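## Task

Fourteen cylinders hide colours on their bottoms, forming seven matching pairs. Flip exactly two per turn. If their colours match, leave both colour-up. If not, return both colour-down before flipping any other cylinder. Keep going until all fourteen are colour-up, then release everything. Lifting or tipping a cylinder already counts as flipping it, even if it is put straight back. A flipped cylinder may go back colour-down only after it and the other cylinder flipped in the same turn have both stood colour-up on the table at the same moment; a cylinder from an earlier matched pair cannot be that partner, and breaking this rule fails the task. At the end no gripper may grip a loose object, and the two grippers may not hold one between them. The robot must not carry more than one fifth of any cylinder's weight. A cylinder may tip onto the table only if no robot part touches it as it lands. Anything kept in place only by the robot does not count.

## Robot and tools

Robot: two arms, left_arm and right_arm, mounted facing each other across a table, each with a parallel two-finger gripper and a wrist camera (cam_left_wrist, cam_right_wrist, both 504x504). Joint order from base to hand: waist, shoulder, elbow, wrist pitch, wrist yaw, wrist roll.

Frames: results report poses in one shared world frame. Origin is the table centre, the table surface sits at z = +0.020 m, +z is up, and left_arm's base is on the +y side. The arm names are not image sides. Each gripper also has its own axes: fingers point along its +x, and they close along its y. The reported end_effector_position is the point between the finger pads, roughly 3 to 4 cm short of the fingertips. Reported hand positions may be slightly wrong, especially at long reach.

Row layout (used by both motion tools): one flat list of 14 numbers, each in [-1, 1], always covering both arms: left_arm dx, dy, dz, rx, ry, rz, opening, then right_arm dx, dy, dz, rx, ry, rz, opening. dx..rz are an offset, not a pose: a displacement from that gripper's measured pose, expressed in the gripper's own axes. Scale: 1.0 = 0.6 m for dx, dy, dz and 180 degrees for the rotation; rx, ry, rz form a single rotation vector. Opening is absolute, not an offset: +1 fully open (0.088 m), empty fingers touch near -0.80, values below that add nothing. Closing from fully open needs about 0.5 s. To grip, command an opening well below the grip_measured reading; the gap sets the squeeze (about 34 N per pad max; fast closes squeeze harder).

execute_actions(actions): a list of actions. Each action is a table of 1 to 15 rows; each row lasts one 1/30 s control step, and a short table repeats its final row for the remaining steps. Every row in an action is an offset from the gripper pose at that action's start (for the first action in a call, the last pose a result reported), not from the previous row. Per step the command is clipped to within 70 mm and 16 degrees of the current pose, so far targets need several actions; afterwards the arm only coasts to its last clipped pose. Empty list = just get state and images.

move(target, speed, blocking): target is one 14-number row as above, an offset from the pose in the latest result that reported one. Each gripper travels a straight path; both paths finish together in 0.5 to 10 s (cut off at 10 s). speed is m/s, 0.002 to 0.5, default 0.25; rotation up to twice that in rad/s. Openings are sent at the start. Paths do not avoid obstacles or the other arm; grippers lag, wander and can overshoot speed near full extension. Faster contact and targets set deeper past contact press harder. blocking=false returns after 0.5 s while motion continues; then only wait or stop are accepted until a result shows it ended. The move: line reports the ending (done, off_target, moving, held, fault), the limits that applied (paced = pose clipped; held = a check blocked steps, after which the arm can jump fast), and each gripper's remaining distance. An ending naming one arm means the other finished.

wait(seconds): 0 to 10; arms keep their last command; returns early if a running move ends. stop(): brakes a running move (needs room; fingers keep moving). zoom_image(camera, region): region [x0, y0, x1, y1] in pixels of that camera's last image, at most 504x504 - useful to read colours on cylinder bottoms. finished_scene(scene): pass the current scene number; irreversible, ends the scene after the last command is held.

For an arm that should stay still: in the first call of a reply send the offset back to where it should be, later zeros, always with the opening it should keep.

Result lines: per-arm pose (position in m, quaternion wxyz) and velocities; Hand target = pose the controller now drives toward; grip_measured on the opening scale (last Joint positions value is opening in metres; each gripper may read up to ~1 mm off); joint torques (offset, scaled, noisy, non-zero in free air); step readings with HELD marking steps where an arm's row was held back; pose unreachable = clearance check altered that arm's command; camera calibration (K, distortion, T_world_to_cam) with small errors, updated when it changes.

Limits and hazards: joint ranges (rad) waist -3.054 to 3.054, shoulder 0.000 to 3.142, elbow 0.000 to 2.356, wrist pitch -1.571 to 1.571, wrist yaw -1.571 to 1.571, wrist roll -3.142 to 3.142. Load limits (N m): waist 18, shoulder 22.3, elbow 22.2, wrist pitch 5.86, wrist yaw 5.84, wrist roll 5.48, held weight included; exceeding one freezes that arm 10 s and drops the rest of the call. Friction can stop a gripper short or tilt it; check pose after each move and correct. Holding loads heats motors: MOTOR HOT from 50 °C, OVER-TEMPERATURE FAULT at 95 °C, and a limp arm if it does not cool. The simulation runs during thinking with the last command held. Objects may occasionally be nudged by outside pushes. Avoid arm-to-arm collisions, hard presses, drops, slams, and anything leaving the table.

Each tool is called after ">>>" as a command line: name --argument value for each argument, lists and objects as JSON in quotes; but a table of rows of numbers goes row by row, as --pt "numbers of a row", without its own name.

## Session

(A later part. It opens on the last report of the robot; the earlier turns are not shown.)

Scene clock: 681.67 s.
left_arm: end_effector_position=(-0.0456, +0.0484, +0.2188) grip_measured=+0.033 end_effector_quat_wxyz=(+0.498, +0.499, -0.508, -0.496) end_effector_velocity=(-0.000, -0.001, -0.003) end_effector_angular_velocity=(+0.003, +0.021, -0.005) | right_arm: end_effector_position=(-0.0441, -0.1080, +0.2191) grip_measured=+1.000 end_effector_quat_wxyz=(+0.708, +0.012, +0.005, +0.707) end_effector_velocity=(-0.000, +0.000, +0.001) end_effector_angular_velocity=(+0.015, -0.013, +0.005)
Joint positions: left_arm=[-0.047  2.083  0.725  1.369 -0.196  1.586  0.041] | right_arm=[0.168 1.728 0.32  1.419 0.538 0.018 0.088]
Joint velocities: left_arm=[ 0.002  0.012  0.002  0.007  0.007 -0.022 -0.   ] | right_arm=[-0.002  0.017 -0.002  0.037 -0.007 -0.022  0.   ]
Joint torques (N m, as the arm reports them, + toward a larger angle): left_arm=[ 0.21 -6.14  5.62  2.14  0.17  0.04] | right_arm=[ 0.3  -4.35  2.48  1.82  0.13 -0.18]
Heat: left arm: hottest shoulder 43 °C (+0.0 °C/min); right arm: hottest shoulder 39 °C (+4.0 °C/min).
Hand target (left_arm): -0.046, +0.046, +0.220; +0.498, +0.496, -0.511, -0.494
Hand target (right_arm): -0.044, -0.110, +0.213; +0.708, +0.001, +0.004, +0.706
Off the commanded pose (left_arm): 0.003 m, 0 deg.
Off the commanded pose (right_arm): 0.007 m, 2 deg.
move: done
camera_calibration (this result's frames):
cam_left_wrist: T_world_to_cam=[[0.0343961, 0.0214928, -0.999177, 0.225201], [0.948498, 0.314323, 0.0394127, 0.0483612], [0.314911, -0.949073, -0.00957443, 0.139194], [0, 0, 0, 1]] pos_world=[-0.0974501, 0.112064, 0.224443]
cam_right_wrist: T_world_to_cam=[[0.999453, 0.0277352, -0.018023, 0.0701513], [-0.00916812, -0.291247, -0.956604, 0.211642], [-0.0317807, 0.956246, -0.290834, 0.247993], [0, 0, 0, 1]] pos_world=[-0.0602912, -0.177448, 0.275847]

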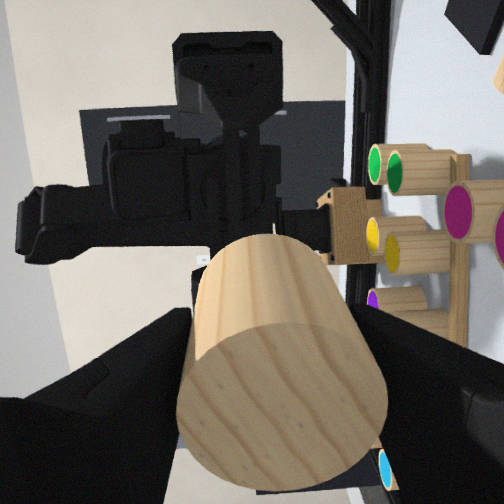

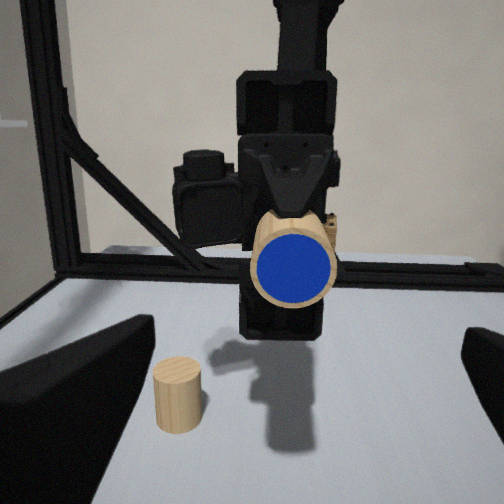

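>>> move --target '[0,0,0,0,0,0,-0.4,0.176,-0.001,-0.007,-0.008,0.005,0,1]' --speed 0.15

>>> move --target '[0,0,0,0,0,0,-0.4,0,0,0,0,0,0,-0.4]'

>>> move --target '[0,0,0,0,0,0,1,0,0,0,0,0,0,-0.4]'

>>> move --target '[0,0,0,-0.005,0,0,1,-0.14,0,0,0,0,0,-0.4]'

>>> move --target '[-0.092,-0.097,0.149,0,0,-0.503,0.55,-0.093,-0.508,-0.088,0,0.505,0,-0.4]' --speed 0.35

Scene clock: 688.33 s.
left_arm: end_effector_position=(-0.0455, +0.0483, +0.2184) grip_measured=+0.033 end_effector_quat_wxyz=(+0.497, +0.499, -0.508, -0.496) end_effector_velocity=(-0.002, +0.001, -0.001) end_effector_angular_velocity=(+0.007, +0.006, -0.010) | right_arm: end_effector_position=(-0.0435, -0.0055, +0.2190) grip_measured=+1.000 end_effector_quat_wxyz=(+0.708, +0.002, +0.002, +0.706) end_effector_velocity=(+0.001, +0.003, -0.001) end_effector_angular_velocity=(-0.011, -0.012, -0.000)
Joint positions: left_arm=[-0.046  2.084  0.725  1.37  -0.196  1.586  0.041] | right_arm=[0.002 1.955 0.702 1.253 0.372 0.006 0.088]
Joint velocities: left_arm=[-0.002 -0.002 -0.002 -0.007  0.007 -0.007 -0.   ] | right_arm=[-0.007  0.002  0.012 -0.022 -0.007 -0.007  0.   ]
Joint torques (N m, as the arm reports them, + toward a larger angle): left_arm=[-0.19 -7.13  4.39  1.67 -0.01 -0.05] | right_arm=[-0.23 -6.77  5.73  1.6  -0.12 -0.19]
Heat: left arm: hottest shoulder 43 °C (+0.0 °C/min); right arm: hottest shoulder 38 °C (+2.0 °C/min).
Hand target (left_arm): -0.046, +0.048, +0.219; +0.497, +0.499, -0.508, -0.496
Hand target (right_arm): -0.044, -0.003, +0.216; +0.708, -0.003, +0.001, +0.707
Off the commanded pose (left_arm): 0.000 m, 0 deg.
Off the commanded pose (right_arm): 0.004 m, 1 deg.
move: done
camera_calibration (this result's frames):
cam_left_wrist: T_world_to_cam=[[0.0348581, 0.0218625, -0.999153, 0.224793], [0.948478, 0.314312, 0.0399677, 0.0481936], [0.314919, -0.949068, -0.00977982, 0.139092], [0, 0, 0, 1]] pos_world=[-0.0973493, 0.111946, 0.224036]
cam_right_wrist: T_world_to_cam=[[0.999629, 0.0272081, -0.000943803, 0.0628943], [0.00726514, -0.300011, -0.953908, 0.241526], [-0.0262372, 0.953548, -0.300098, 0.152203], [0, 0, 0, 1]] pos_world=[-0.0606324, -0.0743829, 0.276129]

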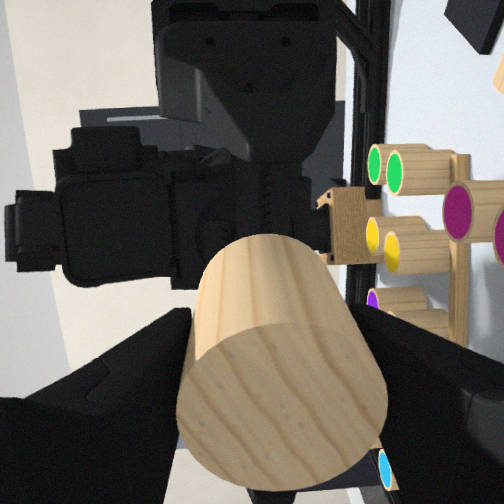

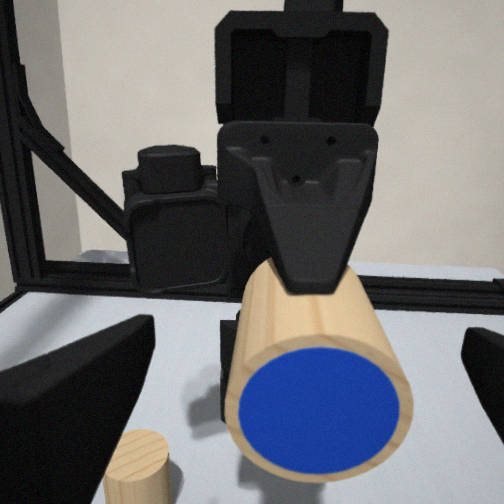

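Scene clock: 688.83 s.
left_arm: end_effector_position=(-0.0455, +0.0483, +0.2184) grip_measured=+0.033 end_effector_quat_wxyz=(+0.497, +0.499, -0.508, -0.496) end_effector_velocity=(+0.002, +0.000, +0.001) end_effector_angular_velocity=(+0.003, +0.022, +0.010) | right_arm: end_effector_position=(-0.0436, -0.0055, +0.2190) grip_measured=+0.025 end_effector_quat_wxyz=(+0.707, +0.002, +0.002, +0.707) end_effector_velocity=(+0.002, +0.000, -0.003) end_effector_angular_velocity=(-0.011, -0.012, -0.000)
Joint positions: left_arm=[-0.046  2.084  0.725  1.37  -0.196  1.586  0.041] | right_arm=[0.002 1.955 0.702 1.253 0.371 0.006 0.04 ]
Joint velocities: left_arm=[ 0.002 -0.007 -0.002 -0.007 -0.007 -0.022 -0.   ] | right_arm=[-0.007  0.002 -0.002 -0.007 -0.007 -0.007 -0.   ]
Joint torques (N m, as the arm reports them, + toward a larger angle): left_arm=[-0.08 -6.95  4.52  1.76  0.01 -0.04] | right_arm=[ 0.05 -8.11  4.47  1.8   0.03  0.  ]
Heat: left arm: hottest shoulder 43 °C (+0.0 °C/min); right arm: hottest shoulder 38 °C (+2.0 °C/min).
Hand target (left_arm): -0.046, +0.048, +0.218; +0.497, +0.499, -0.508, -0.496
Hand target (right_arm): -0.043, -0.006, +0.219; +0.708, +0.002, +0.002, +0.706
Off the commanded pose (left_arm): 0.000 m, 0 deg.
Off the commanded pose (right_arm): 0.000 m, 0 deg.
move: done
camera_calibration (this result's frames):
cam_left_wrist: T_world_to_cam=[[0.0348459, 0.0218766, -0.999153, 0.224789], [0.948358, 0.314673, 0.0399642, 0.0481172], [0.315281, -0.948948, -0.0097818, 0.139085], [0, 0, 0, 1]] pos_world=[-0.0973162, 0.111926, 0.224036]
cam_right_wrist: T_world_to_cam=[[0.999608, 0.0279708, -0.000943522, 0.0630123], [0.0074943, -0.300006, -0.953908, 0.241537], [-0.0269646, 0.953527, -0.300098, 0.152168], [0, 0, 0, 1]] pos_world=[-0.0606946, -0.0743958, 0.276129]

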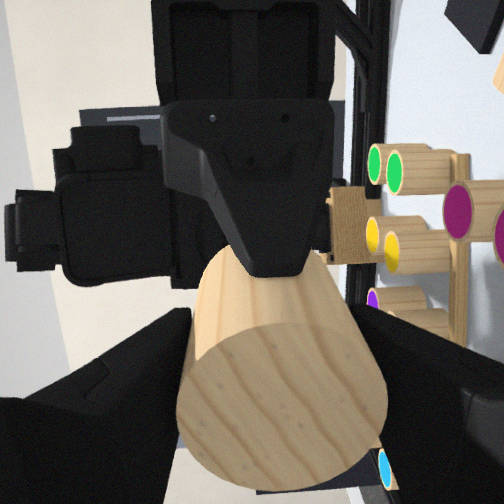

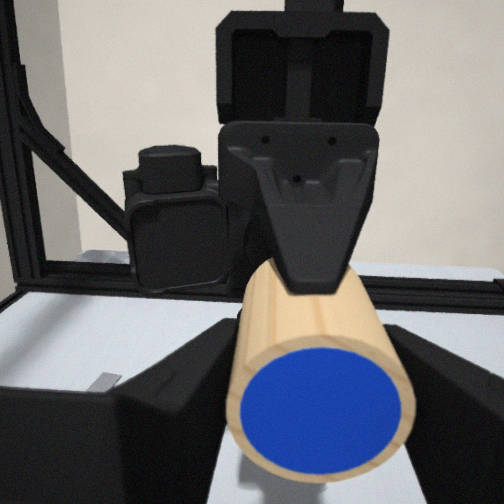

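Scene clock: 689.53 s.
left_arm: end_effector_position=(-0.0455, +0.0483, +0.2184) grip_measured=+1.000 end_effector_quat_wxyz=(+0.497, +0.499, -0.508, -0.496) end_effector_velocity=(-0.000, -0.000, -0.005) end_effector_angular_velocity=(+0.021, -0.012, +0.005) | right_arm: end_effector_position=(-0.0436, -0.0055, +0.2190) grip_measured=+0.025 end_effector_quat_wxyz=(+0.707, +0.002, +0.002, +0.707) end_effector_velocity=(+0.000, -0.000, -0.003) end_effector_angular_velocity=(-0.011, -0.012, +0.005)
Joint positions: left_arm=[-0.046  2.084  0.725  1.37  -0.196  1.586  0.088] | right_arm=[0.002 1.955 0.702 1.253 0.371 0.006 0.04 ]
Joint velocities: left_arm=[-0.002  0.002  0.002 -0.022 -0.007  0.007  0.   ] | right_arm=[-0.002  0.002 -0.002 -0.007 -0.007 -0.007 -0.   ]
Joint torques (N m, as the arm reports them, + toward a larger angle): left_arm=[-0.1  -6.97  4.4   1.74  0.01 -0.02] | right_arm=[ 0.07 -8.1   4.48  1.81  0.01  0.  ]
Heat: left arm: hottest shoulder 43 °C (+0.0 °C/min); right arm: hottest shoulder 38 °C (+2.0 °C/min).
Hand target (left_arm): -0.045, +0.048, +0.218; +0.497, +0.499, -0.508, -0.496
Hand target (right_arm): -0.044, -0.005, +0.219; +0.707, +0.002, +0.002, +0.707
Off the commanded pose (left_arm): 0.000 m, 0 deg.
Off the commanded pose (right_arm): 0.000 m, 0 deg.
move: done
camera_calibration (this result's frames):
cam_left_wrist: T_world_to_cam=[[0.0348459, 0.0218766, -0.999153, 0.224789], [0.948358, 0.314673, 0.0399642, 0.0481172], [0.315281, -0.948948, -0.0097818, 0.139085], [0, 0, 0, 1]] pos_world=[-0.0973162, 0.111926, 0.224036]
cam_right_wrist: T_world_to_cam=[[0.999608, 0.0279708, -0.000943522, 0.0630123], [0.0074943, -0.300006, -0.953908, 0.241537], [-0.0269646, 0.953527, -0.300098, 0.152168], [0, 0, 0, 1]] pos_world=[-0.0606946, -0.0743958, 0.276129]

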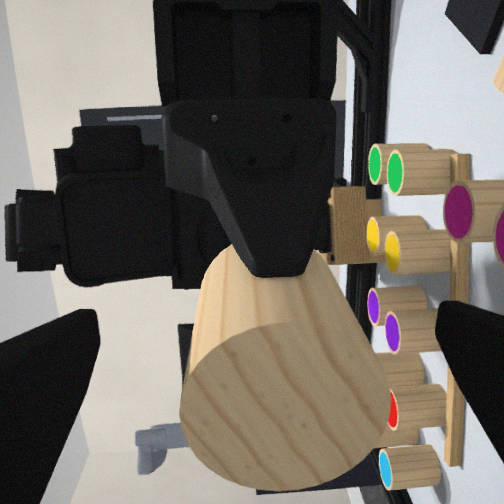

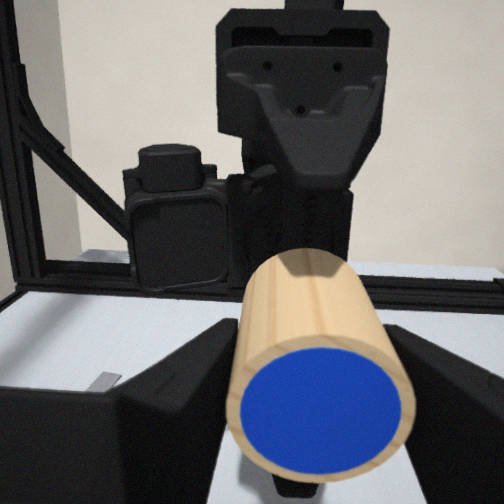

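Scene clock: 690.47 s.
left_arm: end_effector_position=(-0.0455, +0.0483, +0.2184) grip_measured=+1.000 end_effector_quat_wxyz=(+0.501, +0.496, -0.505, -0.499) end_effector_velocity=(-0.002, +0.001, -0.003) end_effector_angular_velocity=(+0.012, +0.005, -0.010) | right_arm: end_effector_position=(-0.0441, -0.0867, +0.2177) grip_measured=+0.026 end_effector_quat_wxyz=(+0.707, +0.000, +0.003, +0.707) end_effector_velocity=(-0.001, -0.003, -0.003) end_effector_angular_velocity=(-0.011, -0.013, +0.010)
Joint positions: left_arm=[-0.046  2.084  0.725  1.37  -0.196  1.574  0.088] | right_arm=[0.123 1.769 0.396 1.37  0.492 0.006 0.04 ]
Joint velocities: left_arm=[-0.002  0.002 -0.002 -0.007  0.007 -0.007  0.   ] | right_arm=[ 0.002 -0.007 -0.012 -0.007 -0.007 -0.007 -0.   ]
Joint torques (N m, as the arm reports them, + toward a larger angle): left_arm=[ 0.09 -7.03  4.48  1.75 -0.01 -0.14] | right_arm=[ 0.43 -7.03  2.61  2.01  0.1   0.02]
Heat: left arm: hottest shoulder 43 °C (+0.0 °C/min); right arm: hottest shoulder 38 °C (+2.0 °C/min).
Hand target (left_arm): -0.045, +0.048, +0.218; +0.501, +0.495, -0.504, -0.500
Hand target (right_arm): -0.043, -0.089, +0.219; +0.708, +0.003, +0.002, +0.707
Off the commanded pose (left_arm): 0.000 m, 0 deg.
Off the commanded pose (right_arm): 0.003 m, 0 deg.
move: done
camera_calibration (this result's frames):
cam_left_wrist: T_world_to_cam=[[0.0226504, 0.0219614, -0.999502, 0.224307], [0.948815, 0.314552, 0.0284132, 0.0506662], [0.31502, -0.948986, -0.0137126, 0.139933], [0, 0, 0, 1]] pos_world=[-0.0972353, 0.111931, 0.224675]
cam_right_wrist: T_world_to_cam=[[0.999598, 0.0283519, 0.000887867, 0.0654741], [0.00945592, -0.303548, -0.952769, 0.215461], [-0.0267433, 0.952394, -0.303694, 0.229872], [0, 0, 0, 1]] pos_world=[-0.0613376, -0.155382, 0.275038]

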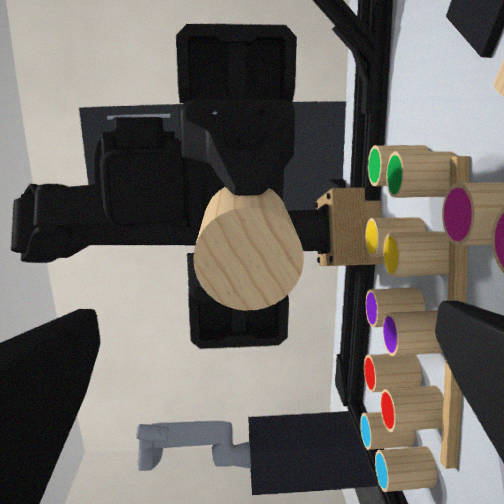

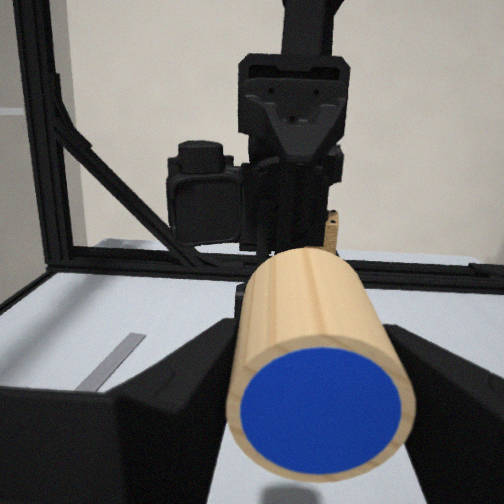

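Scene clock: 693.27 s.
left_arm: end_effector_position=(-0.1326, +0.1030, +0.1602) grip_measured=+0.550 end_effector_quat_wxyz=(+0.001, +0.707, -0.002, -0.707) end_effector_velocity=(-0.002, +0.001, +0.007) end_effector_angular_velocity=(+0.004, -0.009, +0.015) | right_arm: end_effector_position=(+0.2584, -0.1434, +0.1689) grip_measured=+0.025 end_effector_quat_wxyz=(+0.503, -0.503, +0.503, +0.491) end_effector_velocity=(-0.000, -0.000, +0.000) end_effector_angular_velocity=(-0.011, +0.015, +0.034)
Joint positions: left_arm=[-0.199  2.287  1.912 -1.191 -0.002  1.216  0.066] | right_arm=[-0.901  1.942  1.514 -1.147  0.016 -0.52   0.04 ]
Joint velocities: left_arm=[-0.007  0.002  0.032 -0.037 -0.007 -0.022 -0.   ] | right_arm=[-0.002  0.012  0.017 -0.022 -0.007 -0.037 -0.   ]
Joint torques (N m, as the arm reports them, + toward a larger angle): left_arm=[-0.21 -8.15  6.95  0.02  0.28 -0.1 ] | right_arm=[-0.12 -7.37  7.08 -0.17  0.11 -0.17]
Heat: left arm: hottest shoulder 43 °C (+0.0 °C/min); right arm: hottest shoulder 38 °C (+2.0 °C/min).
Hand target (left_arm): -0.135, +0.102, +0.158; -0.000, +0.705, +0.001, -0.709
Hand target (right_arm): +0.261, -0.142, +0.167; +0.500, -0.506, +0.504, +0.490
Off the commanded pose (left_arm): 0.002 m, 0 deg.
Off the commanded pose (right_arm): 0.005 m, 1 deg.
move: done
camera_calibration (this result's frames):
cam_left_wrist: T_world_to_cam=[[0.0226516, 0.999365, 0.027503, -0.0982345], [0.946543, -0.0302926, 0.321151, 0.106142], [0.32178, 0.0187582, -0.946629, 0.269217], [0, 0, 0, 1]] pos_world=[-0.184871, 0.0963374, 0.223463]
cam_right_wrist: T_world_to_cam=[[0.999819, -0.00771453, -0.0174164, -0.237449], [-0.00189573, -0.950078, 0.312006, -0.15456], [-0.0189539, -0.311917, -0.94992, 0.202956], [0, 0, 0, 1]] pos_world=[0.24096, -0.0853706, 0.23688]

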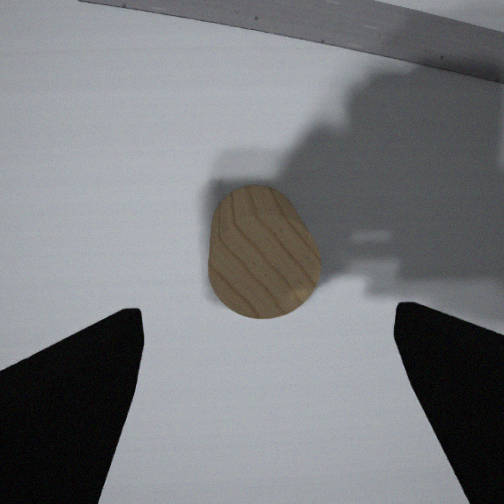

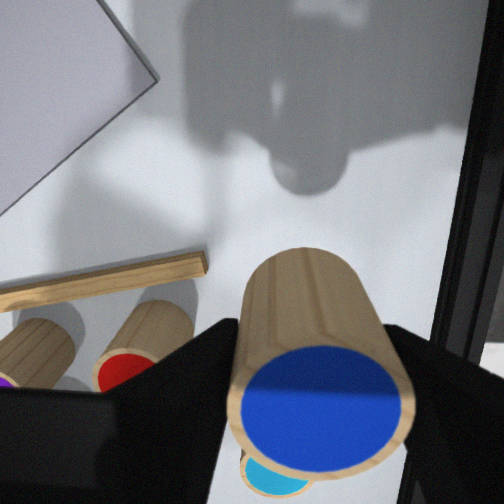

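>>> move --target '[0.138,-0.006,-0.001,0,0,0,0.55,0.154,0,0,0,0,0,-0.4]' --speed 0.08

>>> move --target '[0,0,0,0,0,0,-0.4,0,0,0,0,0,0,0.5]'

>>> move --target '[-0.145,0,0,0,0,0,-0.4,-0.14,0,0,0,0,0,0.5]'

Scene clock: 697.07 s.
left_arm: end_effector_position=(-0.1321, +0.1046, +0.0821) grip_measured=+0.550 end_effector_quat_wxyz=(+0.005, +0.706, -0.005, -0.708) end_effector_velocity=(-0.001, +0.003, +0.000) end_effector_angular_velocity=(+0.010, +0.005, +0.019) | right_arm: end_effector_position=(+0.2607, -0.1406, +0.0841) grip_measured=+0.024 end_effector_quat_wxyz=(+0.511, -0.501, +0.496, +0.492) end_effector_velocity=(-0.003, -0.002, +0.001) end_effector_angular_velocity=(-0.003, +0.010, +0.025)
Joint positions: left_arm=[-0.199  2.36   1.717 -0.914 -0.001  1.216  0.066] | right_arm=[-0.902  2.047  1.308 -0.815  0.017 -0.521  0.04 ]
Joint velocities: left_arm=[-0.002 -0.002 -0.002 -0.007  0.007 -0.022  0.   ] | right_arm=[ 0.002 -0.007 -0.007 -0.007 -0.007 -0.022 -0.   ]
Joint torques (N m, as the arm reports them, + toward a larger angle): left_arm=[-0.16 -8.54  5.    0.47  0.01  0.01] | right_arm=[-0.21 -7.77  3.6   0.36 -0.04 -0.1 ]
Heat: left arm: hottest shoulder 44 °C (+0.0 °C/min); right arm: hottest shoulder 38 °C (+2.0 °C/min).
Hand target (left_arm): -0.131, +0.106, +0.077; +0.001, +0.707, -0.002, -0.707
Hand target (right_arm): +0.259, -0.145, +0.077; +0.503, -0.503, +0.503, +0.491
Off the commanded pose (left_arm): 0.005 m, 1 deg.
Off the commanded pose (right_arm): 0.009 m, 1 deg.
move: off_target (right_arm)
camera_calibration (this result's frames):
cam_left_wrist: T_world_to_cam=[[0.0227424, 0.999575, 0.0182562, -0.0969357], [0.947761, -0.027368, 0.317806, 0.130887], [0.31817, 0.0100748, -0.94798, 0.195672], [0, 0, 0, 1]] pos_world=[-0.184102, 0.0985053, 0.145666]
cam_right_wrist: T_world_to_cam=[[0.999948, -0.00827082, -0.0060454, -0.242276], [-0.00612117, -0.955537, 0.294807, -0.123598], [-0.0082149, -0.294755, -0.955538, 0.123405], [0, 0, 0, 1]] pos_world=[0.24252, -0.0837316, 0.152891]

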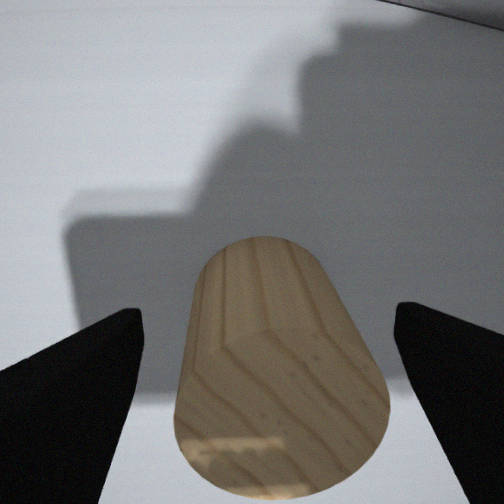

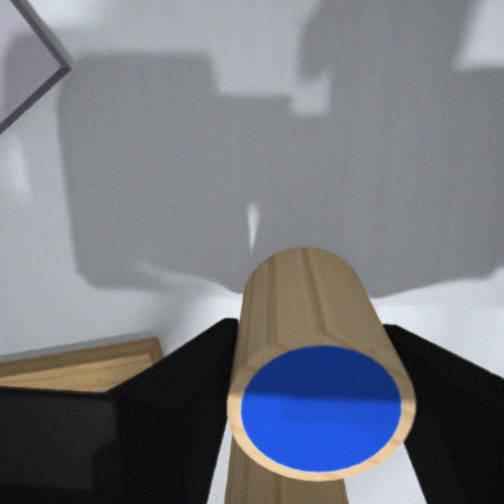

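Scene clock: 697.73 s.
left_arm: end_effector_position=(-0.1321, +0.1046, +0.0821) grip_measured=+0.035 end_effector_quat_wxyz=(+0.004, +0.706, -0.005, -0.708) end_effector_velocity=(+0.000, +0.000, -0.001) end_effector_angular_velocity=(-0.005, -0.006, +0.005) | right_arm: end_effector_position=(+0.2607, -0.1405, +0.0841) grip_measured=+0.498 end_effector_quat_wxyz=(+0.511, -0.501, +0.496, +0.492) end_effector_velocity=(+0.000, -0.003, +0.000) end_effector_angular_velocity=(-0.002, +0.010, -0.015)
Joint positions: left_arm=[-0.199  2.36   1.717 -0.914 -0.001  1.216  0.041] | right_arm=[-0.902  2.047  1.308 -0.815  0.017 -0.521  0.063]
Joint velocities: left_arm=[-0.002 -0.002 -0.007  0.007 -0.007 -0.007 -0.001] | right_arm=[-0.007 -0.002 -0.002 -0.007 -0.007  0.007  0.001]
Joint torques (N m, as the arm reports them, + toward a larger angle): left_arm=[-0.05 -9.34  5.67  0.24  0.05  0.  ] | right_arm=[ 0.07 -9.21  4.98  0.11 -0.03 -0.02]
Heat: left arm: hottest shoulder 44 °C (+0.0 °C/min); right arm: hottest shoulder 38 °C (+2.0 °C/min).
Hand target (left_arm): -0.132, +0.105, +0.082; +0.005, +0.706, -0.005, -0.709
Hand target (right_arm): +0.261, -0.141, +0.084; +0.511, -0.501, +0.496, +0.492
Off the commanded pose (left_arm): 0.000 m, 0 deg.
Off the commanded pose (right_arm): 0.000 m, 0 deg.
move: done
camera_calibration (this result's frames):
cam_left_wrist: T_world_to_cam=[[0.02274, 0.999568, 0.0186167, -0.0970436], [0.947718, -0.0274816, 0.317922, 0.130859], [0.318296, 0.0104138, -0.947934, 0.195638], [0, 0, 0, 1]] pos_world=[-0.184081, 0.0985606, 0.145656]
cam_right_wrist: T_world_to_cam=[[0.999946, -0.00826325, -0.00637533, -0.242197], [-0.00601832, -0.955594, 0.294624, -0.123589], [-0.00852678, -0.29457, -0.955592, 0.123524], [0, 0, 0, 1]] pos_world=[0.242493, -0.0837159, 0.152907]

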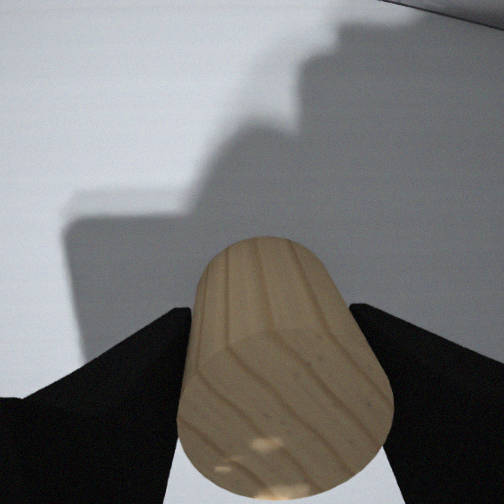

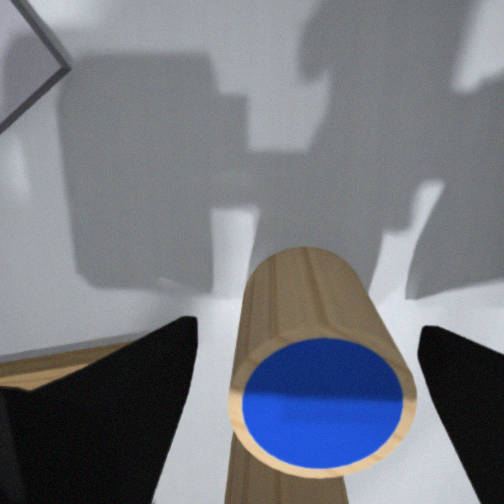

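Scene clock: 698.63 s.
left_arm: end_effector_position=(-0.1310, +0.1074, +0.1637) grip_measured=+0.035 end_effector_quat_wxyz=(+0.000, +0.707, -0.001, -0.707) end_effector_velocity=(+0.000, +0.001, +0.006) end_effector_angular_velocity=(-0.000, -0.008, +0.005) | right_arm: end_effector_position=(+0.2586, -0.1436, +0.1638) grip_measured=+0.500 end_effector_quat_wxyz=(+0.506, -0.502, +0.500, +0.492) end_effector_velocity=(-0.002, -0.002, +0.003) end_effector_angular_velocity=(-0.007, +0.013, +0.005)
Joint positions: left_arm=[-0.199  2.267  1.892 -1.195 -0.001  1.216  0.041] | right_arm=[-0.901  1.938  1.488 -1.116  0.017 -0.52   0.063]
Joint velocities: left_arm=[-0.002 -0.007  0.012 -0.022 -0.007 -0.007 -0.   ] | right_arm=[-0.002 -0.002  0.007 -0.022 -0.007 -0.007 -0.   ]
Joint torques (N m, as the arm reports them, + toward a larger angle): left_arm=[-0.2  -9.76  7.04 -0.02  0.03 -0.01] | right_arm=[ 0.34 -9.37  6.93 -0.08 -0.02  0.07]
Heat: left arm: hottest shoulder 45 °C (+1.0 °C/min); right arm: hottest shoulder 39 °C (+3.0 °C/min).
Hand target (left_arm): -0.132, +0.106, +0.169; +0.004, +0.706, -0.005, -0.708
Hand target (right_arm): +0.259, -0.141, +0.168; +0.511, -0.501, +0.496, +0.492
Off the commanded pose (left_arm): 0.006 m, 1 deg.
Off the commanded pose (right_arm): 0.005 m, 1 deg.
move: done
camera_calibration (this result's frames):
cam_left_wrist: T_world_to_cam=[[0.0226323, 0.999278, 0.0305107, -0.103291], [0.946317, -0.031256, 0.321726, 0.103611], [0.322447, 0.0215913, -0.946341, 0.271724], [0, 0, 0, 1]] pos_world=[-0.183328, 0.100588, 0.226961]
cam_right_wrist: T_world_to_cam=[[0.999892, -0.00797678, -0.0123064, -0.238572], [-0.00385311, -0.952549, 0.304361, -0.151716], [-0.0141502, -0.304281, -0.952477, 0.198369], [0, 0, 0, 1]] pos_world=[0.240769, -0.0860594, 0.232183]

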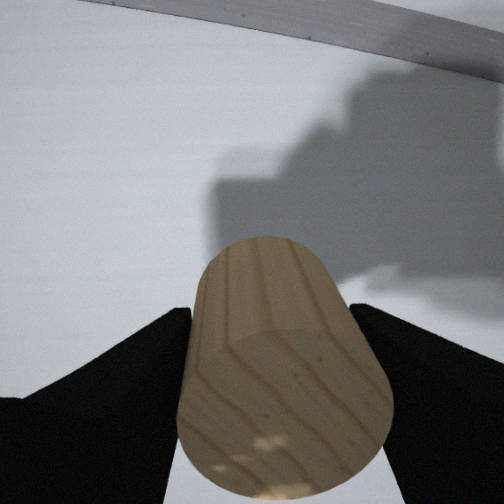

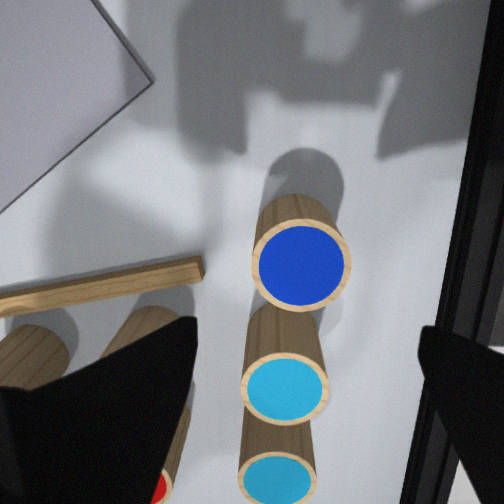

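>>> move --target '[-0.089,0.1,-0.144,0,0,0.504,-0.4,-0.09,0.505,0.052,0,-0.499,0,1]' --speed 0.35

Scene clock: 703.90 s.
left_arm: end_effector_position=(-0.0452, +0.0485, +0.2208) grip_measured=+0.033 end_effector_quat_wxyz=(+0.502, +0.495, -0.506, -0.496) end_effector_velocity=(+0.002, +0.001, -0.003) end_effector_angular_velocity=(+0.003, +0.007, +0.019) | right_arm: end_effector_position=(-0.0444, -0.1106, +0.2184) grip_measured=+1.000 end_effector_quat_wxyz=(+0.709, +0.005, +0.004, +0.705) end_effector_velocity=(+0.000, -0.000, -0.005) end_effector_angular_velocity=(-0.011, -0.028, -0.005)
Joint positions: left_arm=[-0.047  2.08   0.724  1.374 -0.199  1.577  0.041] | right_arm=[0.177 1.716 0.314 1.404 0.549 0.011 0.088]
Joint velocities: left_arm=[-0.002  0.007 -0.002  0.007 -0.022 -0.007 -0.   ] | right_arm=[ 0.002  0.017 -0.002  0.007  0.007 -0.022  0.   ]
Joint torques (N m, as the arm reports them, + toward a larger angle): left_arm=[ 0.28 -6.31  4.44  2.1   0.15  0.04] | right_arm=[ 0.12 -4.39  3.31  1.93  0.1  -0.16]
Heat: left arm: hottest shoulder 45 °C (+1.0 °C/min); right arm: hottest shoulder 39 °C (+3.0 °C/min).
Hand target (left_arm): -0.045, +0.048, +0.219; +0.500, +0.495, -0.508, -0.496
Hand target (right_arm): -0.045, -0.111, +0.214; +0.709, -0.003, +0.002, +0.705
Off the commanded pose (left_arm): 0.004 m, 0 deg.
Off the commanded pose (right_arm): 0.006 m, 2 deg.
move: done
camera_calibration (this result's frames):
cam_left_wrist: T_world_to_cam=[[0.0241563, 0.0149097, -0.999597, 0.227115], [0.948035, 0.316962, 0.027638, 0.0502955], [0.317246, -0.948321, -0.00647833, 0.13857], [0, 0, 0, 1]] pos_world=[-0.0971288, 0.11208, 0.226531]
cam_right_wrist: T_world_to_cam=[[0.999676, 0.0245487, -0.00672255, 0.0676935], [0.000919822, -0.298793, -0.954318, 0.209324], [-0.0254359, 0.954002, -0.298718, 0.252044], [0, 0, 0, 1]] pos_world=[-0.0614532, -0.179568, 0.275507]

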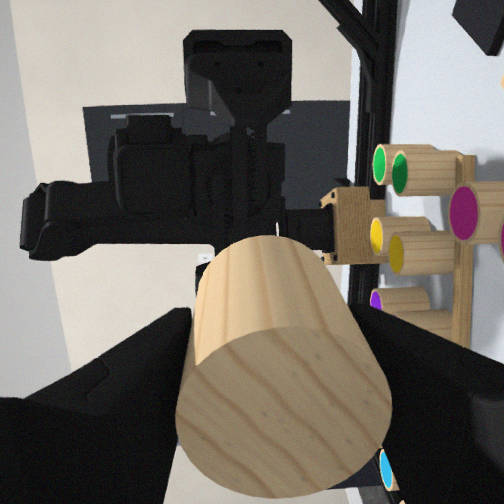

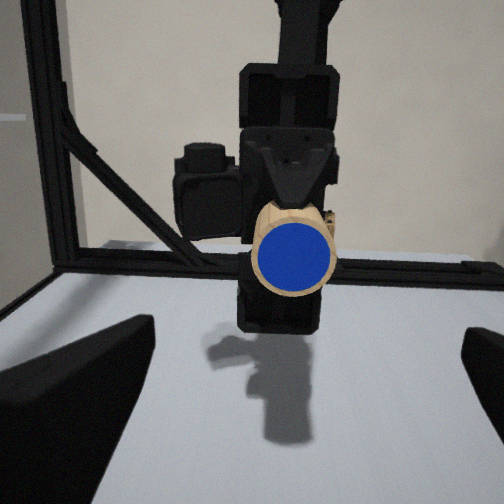

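>>> move --target '[0,0,0,0,0,0,-0.4,0.18,-0.002,0,-0.005,0,0.002,1]' --speed 0.15

>>> move --target '[0,0,0,0,0,0,-0.4,0,0,0,0,0,0,-0.4]'

>>> move --target '[0,0,0,0,0,0,1,0,0,0,0,0,0,-0.4]'

>>> move --target '[-0.1,0,0,0,0,0,1,-0.14,0,0,0,0,0,-0.4]'

>>> move --target '[0,0,0,0,0,0,1,0.005,-0.507,-0.09,0,0.505,0,-0.4]' --speed 0.35

Scene clock: 709.17 s.
left_arm: end_effector_position=(-0.0452, +0.0485, +0.2206) grip_measured=+0.032 end_effector_quat_wxyz=(+0.502, +0.495, -0.506, -0.496) end_effector_velocity=(+0.002, +0.000, -0.001) end_effector_angular_velocity=(+0.007, -0.009, +0.010) | right_arm: end_effector_position=(-0.0428, -0.0058, +0.2217) grip_measured=+1.000 end_effector_quat_wxyz=(+0.707, +0.004, -0.001, +0.708) end_effector_velocity=(-0.001, +0.003, +0.002) end_effector_angular_velocity=(+0.002, +0.008, +0.015)
Joint positions: left_arm=[-0.047  2.081  0.724  1.374 -0.198  1.577  0.041] | right_arm=[-0.001  1.95   0.7    1.259  0.366  0.001  0.088]
Joint velocities: left_arm=[ 0.002 -0.002 -0.002 -0.007 -0.007  0.007  0.   ] | right_arm=[-0.007  0.002  0.012 -0.007 -0.022  0.007  0.   ]
Joint torques (N m, as the arm reports them, + toward a larger angle): left_arm=[-0.01 -6.99  4.47  1.67 -0.02 -0.04] | right_arm=[-0.23 -6.59  5.55  1.63 -0.09 -0.17]
Heat: left arm: hottest shoulder 45 °C (+1.0 °C/min); right arm: hottest shoulder 38 °C (+2.0 °C/min).
Hand target (left_arm): -0.045, +0.048, +0.221; +0.502, +0.495, -0.506, -0.496
Hand target (right_arm): -0.043, -0.003, +0.218; +0.707, -0.001, -0.002, +0.708
Off the commanded pose (left_arm): 0.000 m, 0 deg.
Off the commanded pose (right_arm): 0.004 m, 1 deg.
move: done
camera_calibration (this result's frames):
cam_left_wrist: T_world_to_cam=[[0.0245498, 0.0148973, -0.999588, 0.22695], [0.948143, 0.316607, 0.0280048, 0.0502975], [0.316893, -0.94844, -0.00635216, 0.138546], [0, 0, 0, 1]] pos_world=[-0.0971652, 0.112097, 0.226328]
cam_right_wrist: T_world_to_cam=[[0.999542, 0.0302363, 0.001241, 0.0617425], [0.0100354, -0.292501, -0.956213, 0.244672], [-0.0285493, 0.955787, -0.29267, 0.151547], [0, 0, 0, 1]] pos_world=[-0.059843, -0.0751472, 0.278235]

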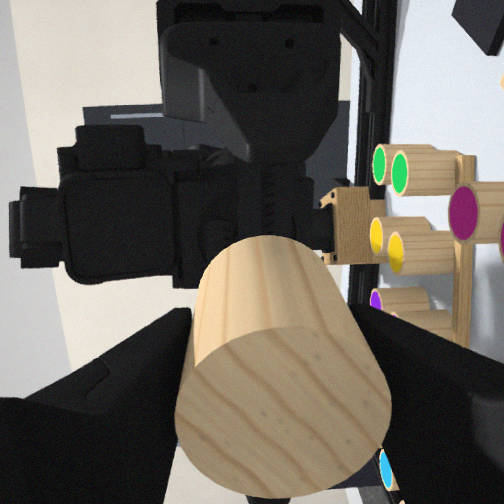

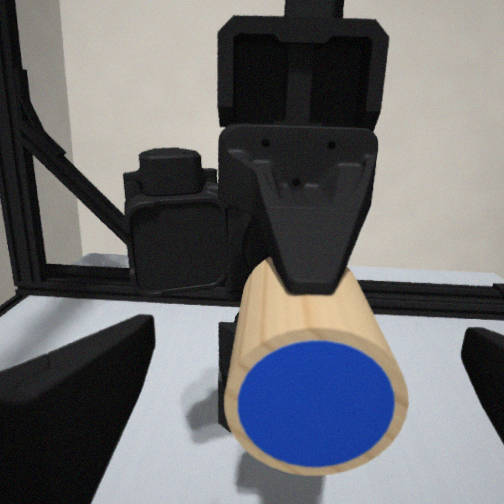

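Scene clock: 709.67 s.
left_arm: end_effector_position=(-0.0448, +0.0484, +0.2206) grip_measured=+0.033 end_effector_quat_wxyz=(+0.503, +0.495, -0.506, -0.496) end_effector_velocity=(+0.003, +0.001, -0.003) end_effector_angular_velocity=(+0.012, +0.005, +0.010) | right_arm: end_effector_position=(-0.0429, -0.0058, +0.2217) grip_measured=+0.025 end_effector_quat_wxyz=(+0.706, +0.004, -0.001, +0.708) end_effector_velocity=(+0.000, -0.000, -0.001) end_effector_angular_velocity=(-0.007, -0.010, +0.005)
Joint positions: left_arm=[-0.046  2.081  0.724  1.374 -0.199  1.577  0.041] | right_arm=[-0.001  1.95   0.7    1.259  0.365  0.001  0.04 ]
Joint velocities: left_arm=[ 0.002 -0.002 -0.007 -0.007 -0.007 -0.007  0.   ] | right_arm=[-0.002 -0.002 -0.002 -0.007 -0.007 -0.007 -0.   ]
Joint torques (N m, as the arm reports them, + toward a larger angle): left_arm=[-0.02 -6.88  4.54  1.71  0.01 -0.03] | right_arm=[ 0.01 -8.13  4.49  1.81  0.03 -0.01]
Heat: left arm: hottest shoulder 45 °C (+1.0 °C/min); right arm: hottest shoulder 38 °C (+2.0 °C/min).
Hand target (left_arm): -0.045, +0.048, +0.221; +0.502, +0.495, -0.506, -0.496
Hand target (right_arm): -0.043, -0.006, +0.222; +0.707, +0.004, -0.001, +0.707
Off the commanded pose (left_arm): 0.000 m, 0 deg.
Off the commanded pose (right_arm): 0.000 m, 0 deg.
move: done
camera_calibration (this result's frames):
cam_left_wrist: T_world_to_cam=[[0.0245138, 0.0149375, -0.999588, 0.226935], [0.94766, 0.318053, 0.0279932, 0.0497751], [0.31834, -0.947955, -0.00635892, 0.13839], [0, 0, 0, 1]] pos_world=[-0.096788, 0.111967, 0.226329]
cam_right_wrist: T_world_to_cam=[[0.999519, 0.0309988, 0.00124732, 0.0618592], [0.0102645, -0.29249, -0.956213, 0.244683], [-0.0292767, 0.955766, -0.292668, 0.151513], [0, 0, 0, 1]] pos_world=[-0.0599052, -0.0751606, 0.278235]

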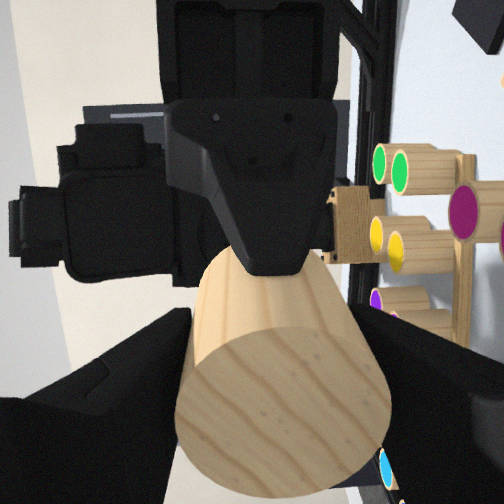

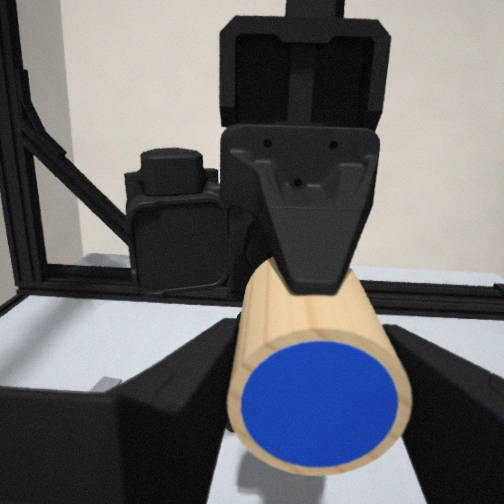

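Scene clock: 710.37 s.
left_arm: end_effector_position=(-0.0448, +0.0484, +0.2206) grip_measured=+1.000 end_effector_quat_wxyz=(+0.503, +0.495, -0.506, -0.496) end_effector_velocity=(+0.000, +0.001, -0.001) end_effector_angular_velocity=(+0.007, +0.006, +0.005) | right_arm: end_effector_position=(-0.0429, -0.0058, +0.2217) grip_measured=+0.025 end_effector_quat_wxyz=(+0.706, +0.004, -0.001, +0.708) end_effector_velocity=(+0.000, -0.000, -0.000) end_effector_angular_velocity=(+0.002, +0.008, +0.005)
Joint positions: left_arm=[-0.046  2.081  0.724  1.374 -0.199  1.577  0.088] | right_arm=[-0.001  1.95   0.7    1.259  0.365  0.001  0.04 ]
Joint velocities: left_arm=[-0.002 -0.002 -0.002 -0.007 -0.007 -0.007  0.   ] | right_arm=[-0.002  0.002 -0.002  0.007 -0.007  0.007 -0.   ]
Joint torques (N m, as the arm reports them, + toward a larger angle): left_arm=[ 0.   -6.94  4.66  1.79 -0.02 -0.04] | right_arm=[ 0.07 -8.09  4.5   1.82 -0.01  0.  ]
Heat: left arm: hottest shoulder 45 °C (+1.0 °C/min); right arm: hottest shoulder 38 °C (+2.0 °C/min).
Hand target (left_arm): -0.045, +0.048, +0.221; +0.503, +0.495, -0.506, -0.496
Hand target (right_arm): -0.043, -0.006, +0.222; +0.706, +0.004, -0.001, +0.708
Off the commanded pose (left_arm): 0.000 m, 0 deg.
Off the commanded pose (right_arm): 0.000 m, 0 deg.
move: done
camera_calibration (this result's frames):
cam_left_wrist: T_world_to_cam=[[0.0245138, 0.0149375, -0.999588, 0.226935], [0.94766, 0.318053, 0.0279932, 0.0497751], [0.31834, -0.947955, -0.00635892, 0.13839], [0, 0, 0, 1]] pos_world=[-0.096788, 0.111967, 0.226329]
cam_right_wrist: T_world_to_cam=[[0.999519, 0.0309988, 0.00124732, 0.0618592], [0.0102645, -0.29249, -0.956213, 0.244683], [-0.0292767, 0.955766, -0.292668, 0.151513], [0, 0, 0, 1]] pos_world=[-0.0599052, -0.0751606, 0.278235]

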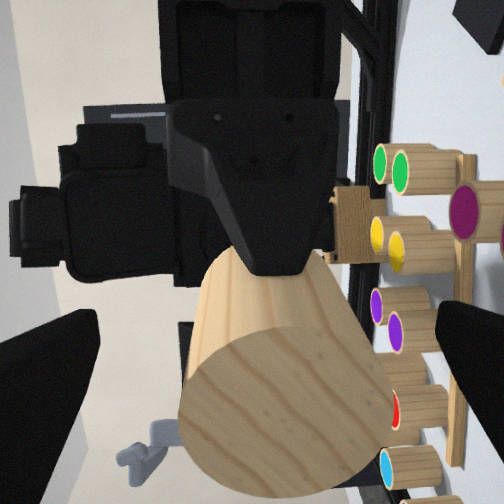

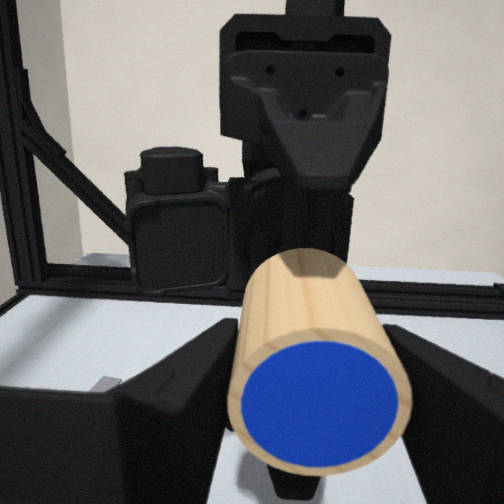

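Scene clock: 711.30 s.
left_arm: end_effector_position=(-0.0451, +0.1069, +0.2159) grip_measured=+1.000 end_effector_quat_wxyz=(+0.499, +0.497, -0.505, -0.499) end_effector_velocity=(+0.001, +0.002, +0.000) end_effector_angular_velocity=(-0.002, -0.007, +0.005) | right_arm: end_effector_position=(-0.0432, -0.0869, +0.2198) grip_measured=+0.025 end_effector_quat_wxyz=(+0.706, +0.003, -0.000, +0.708) end_effector_velocity=(-0.001, -0.003, -0.003) end_effector_angular_velocity=(-0.011, +0.002, +0.010)
Joint positions: left_arm=[-0.089  1.985  0.481  1.512 -0.238  1.577  0.088] | right_arm=[0.119 1.766 0.392 1.379 0.484 0.001 0.04 ]
Joint velocities: left_arm=[-0.002 -0.002 -0.007  0.007 -0.007  0.007  0.   ] | right_arm=[ 0.002 -0.007 -0.012 -0.007 -0.007  0.007 -0.   ]
Joint torques (N m, as the arm reports them, + toward a larger angle): left_arm=[-0.19 -6.85  3.38  1.99 -0.22 -0.05] | right_arm=[ 0.21 -7.23  2.63  2.02  0.11  0.  ]
Heat: left arm: hottest shoulder 45 °C (+1.0 °C/min); right arm: hottest shoulder 38 °C (+2.0 °C/min).
Hand target (left_arm): -0.045, +0.108, +0.220; +0.503, +0.495, -0.506, -0.496
Hand target (right_arm): -0.043, -0.090, +0.221; +0.706, +0.005, -0.001, +0.708
Off the commanded pose (left_arm): 0.004 m, 1 deg.
Off the commanded pose (right_arm): 0.003 m, 0 deg.
move: done
camera_calibration (this result's frames):
cam_left_wrist: T_world_to_cam=[[0.0263138, 0.024613, -0.999351, 0.220415], [0.948814, 0.314136, 0.03272, 0.0310818], [0.314738, -0.949059, -0.0150871, 0.195707], [0, 0, 0, 1]] pos_world=[-0.0968873, 0.170549, 0.222208]
cam_right_wrist: T_world_to_cam=[[0.999494, 0.0317695, 0.00179264, 0.0646719], [0.0111152, -0.295796, -0.955186, 0.218626], [-0.0298155, 0.954723, -0.296, 0.229159], [0, 0, 0, 1]] pos_world=[-0.0602367, -0.156169, 0.276543]

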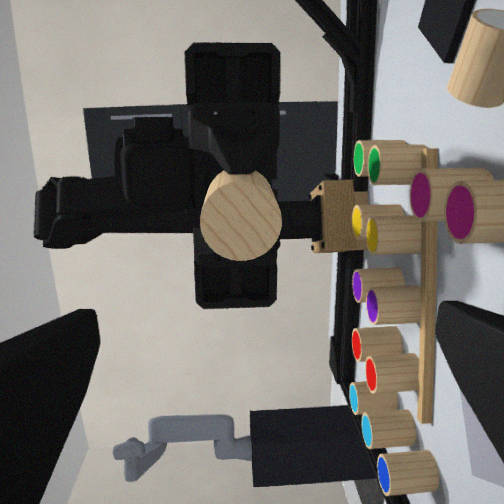

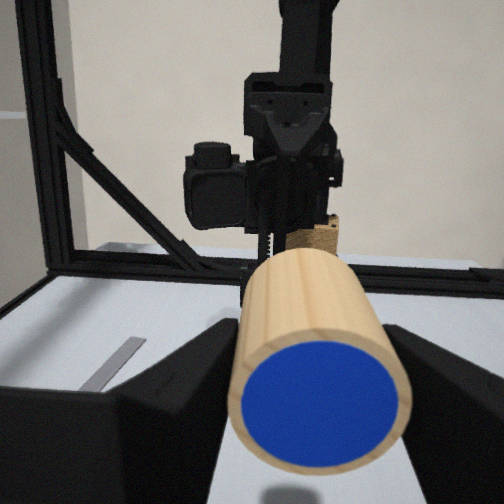

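Scene clock: 714.20 s.
left_arm: end_effector_position=(-0.0451, +0.1069, +0.2158) grip_measured=+1.000 end_effector_quat_wxyz=(+0.499, +0.497, -0.505, -0.499) end_effector_velocity=(-0.001, +0.002, -0.003) end_effector_angular_velocity=(+0.012, +0.004, -0.000) | right_arm: end_effector_position=(+0.2595, -0.0835, +0.1713) grip_measured=+0.024 end_effector_quat_wxyz=(+0.505, -0.501, +0.500, +0.494) end_effector_velocity=(-0.003, -0.006, -0.001) end_effector_angular_velocity=(-0.030, +0.023, +0.005)
Joint positions: left_arm=[-0.089  1.986  0.481  1.512 -0.238  1.577  0.088] | right_arm=[-0.831  2.146  1.825 -1.247  0.012 -0.453  0.04 ]
Joint velocities: left_arm=[-0.007 -0.002 -0.007 -0.007 -0.007 -0.007  0.   ] | right_arm=[-0.002  0.007  0.007 -0.037 -0.007 -0.007 -0.   ]
Joint torques (N m, as the arm reports them, + toward a larger angle): left_arm=[-0.1  -5.86  3.9   1.75  0.01 -0.02] | right_arm=[ 0.   -8.83  7.09 -0.08  0.11 -0.21]
Heat: left arm: hottest shoulder 45 °C (+1.0 °C/min); right arm: hottest shoulder 38 °C (+1.0 °C/min).
Hand target (left_arm): -0.045, +0.107, +0.216; +0.499, +0.497, -0.505, -0.499
Hand target (right_arm): +0.261, -0.082, +0.168; +0.501, -0.505, +0.501, +0.493
Off the commanded pose (left_arm): 0.000 m, 0 deg.
Off the commanded pose (right_arm): 0.007 m, 1 deg.
move: done
camera_calibration (this result's frames):
cam_left_wrist: T_world_to_cam=[[0.0264065, 0.0249828, -0.999339, 0.220226], [0.948811, 0.314124, 0.0329243, 0.0310444], [0.314739, -0.949053, -0.015409, 0.195773], [0, 0, 0, 1]] pos_world=[-0.0968881, 0.170545, 0.222075]
cam_right_wrist: T_world_to_cam=[[0.99985, -0.0052584, -0.0165059, -0.237934], [-0.0000136574, -0.953056, 0.302795, -0.0974945], [-0.0173232, -0.302749, -0.952913, 0.224865], [0, 0, 0, 1]] pos_world=[0.241793, -0.0260912, 0.23987]

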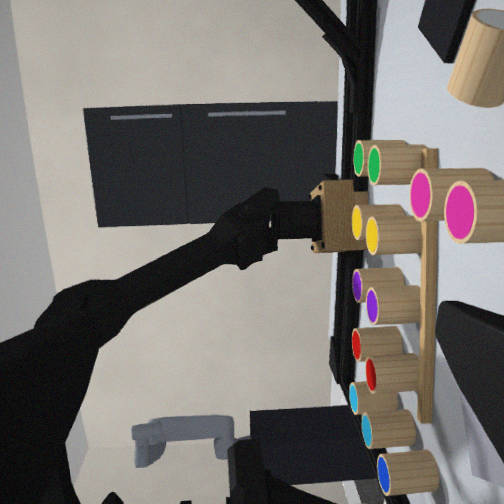

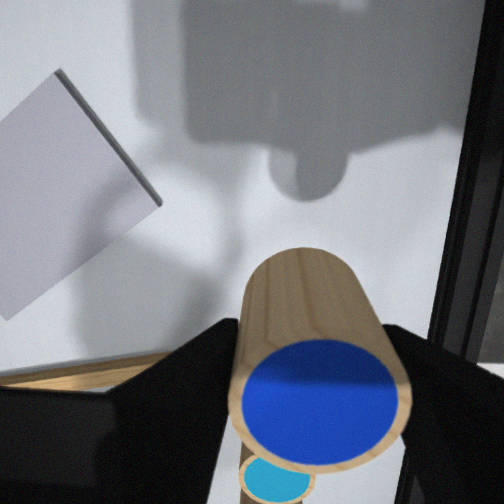

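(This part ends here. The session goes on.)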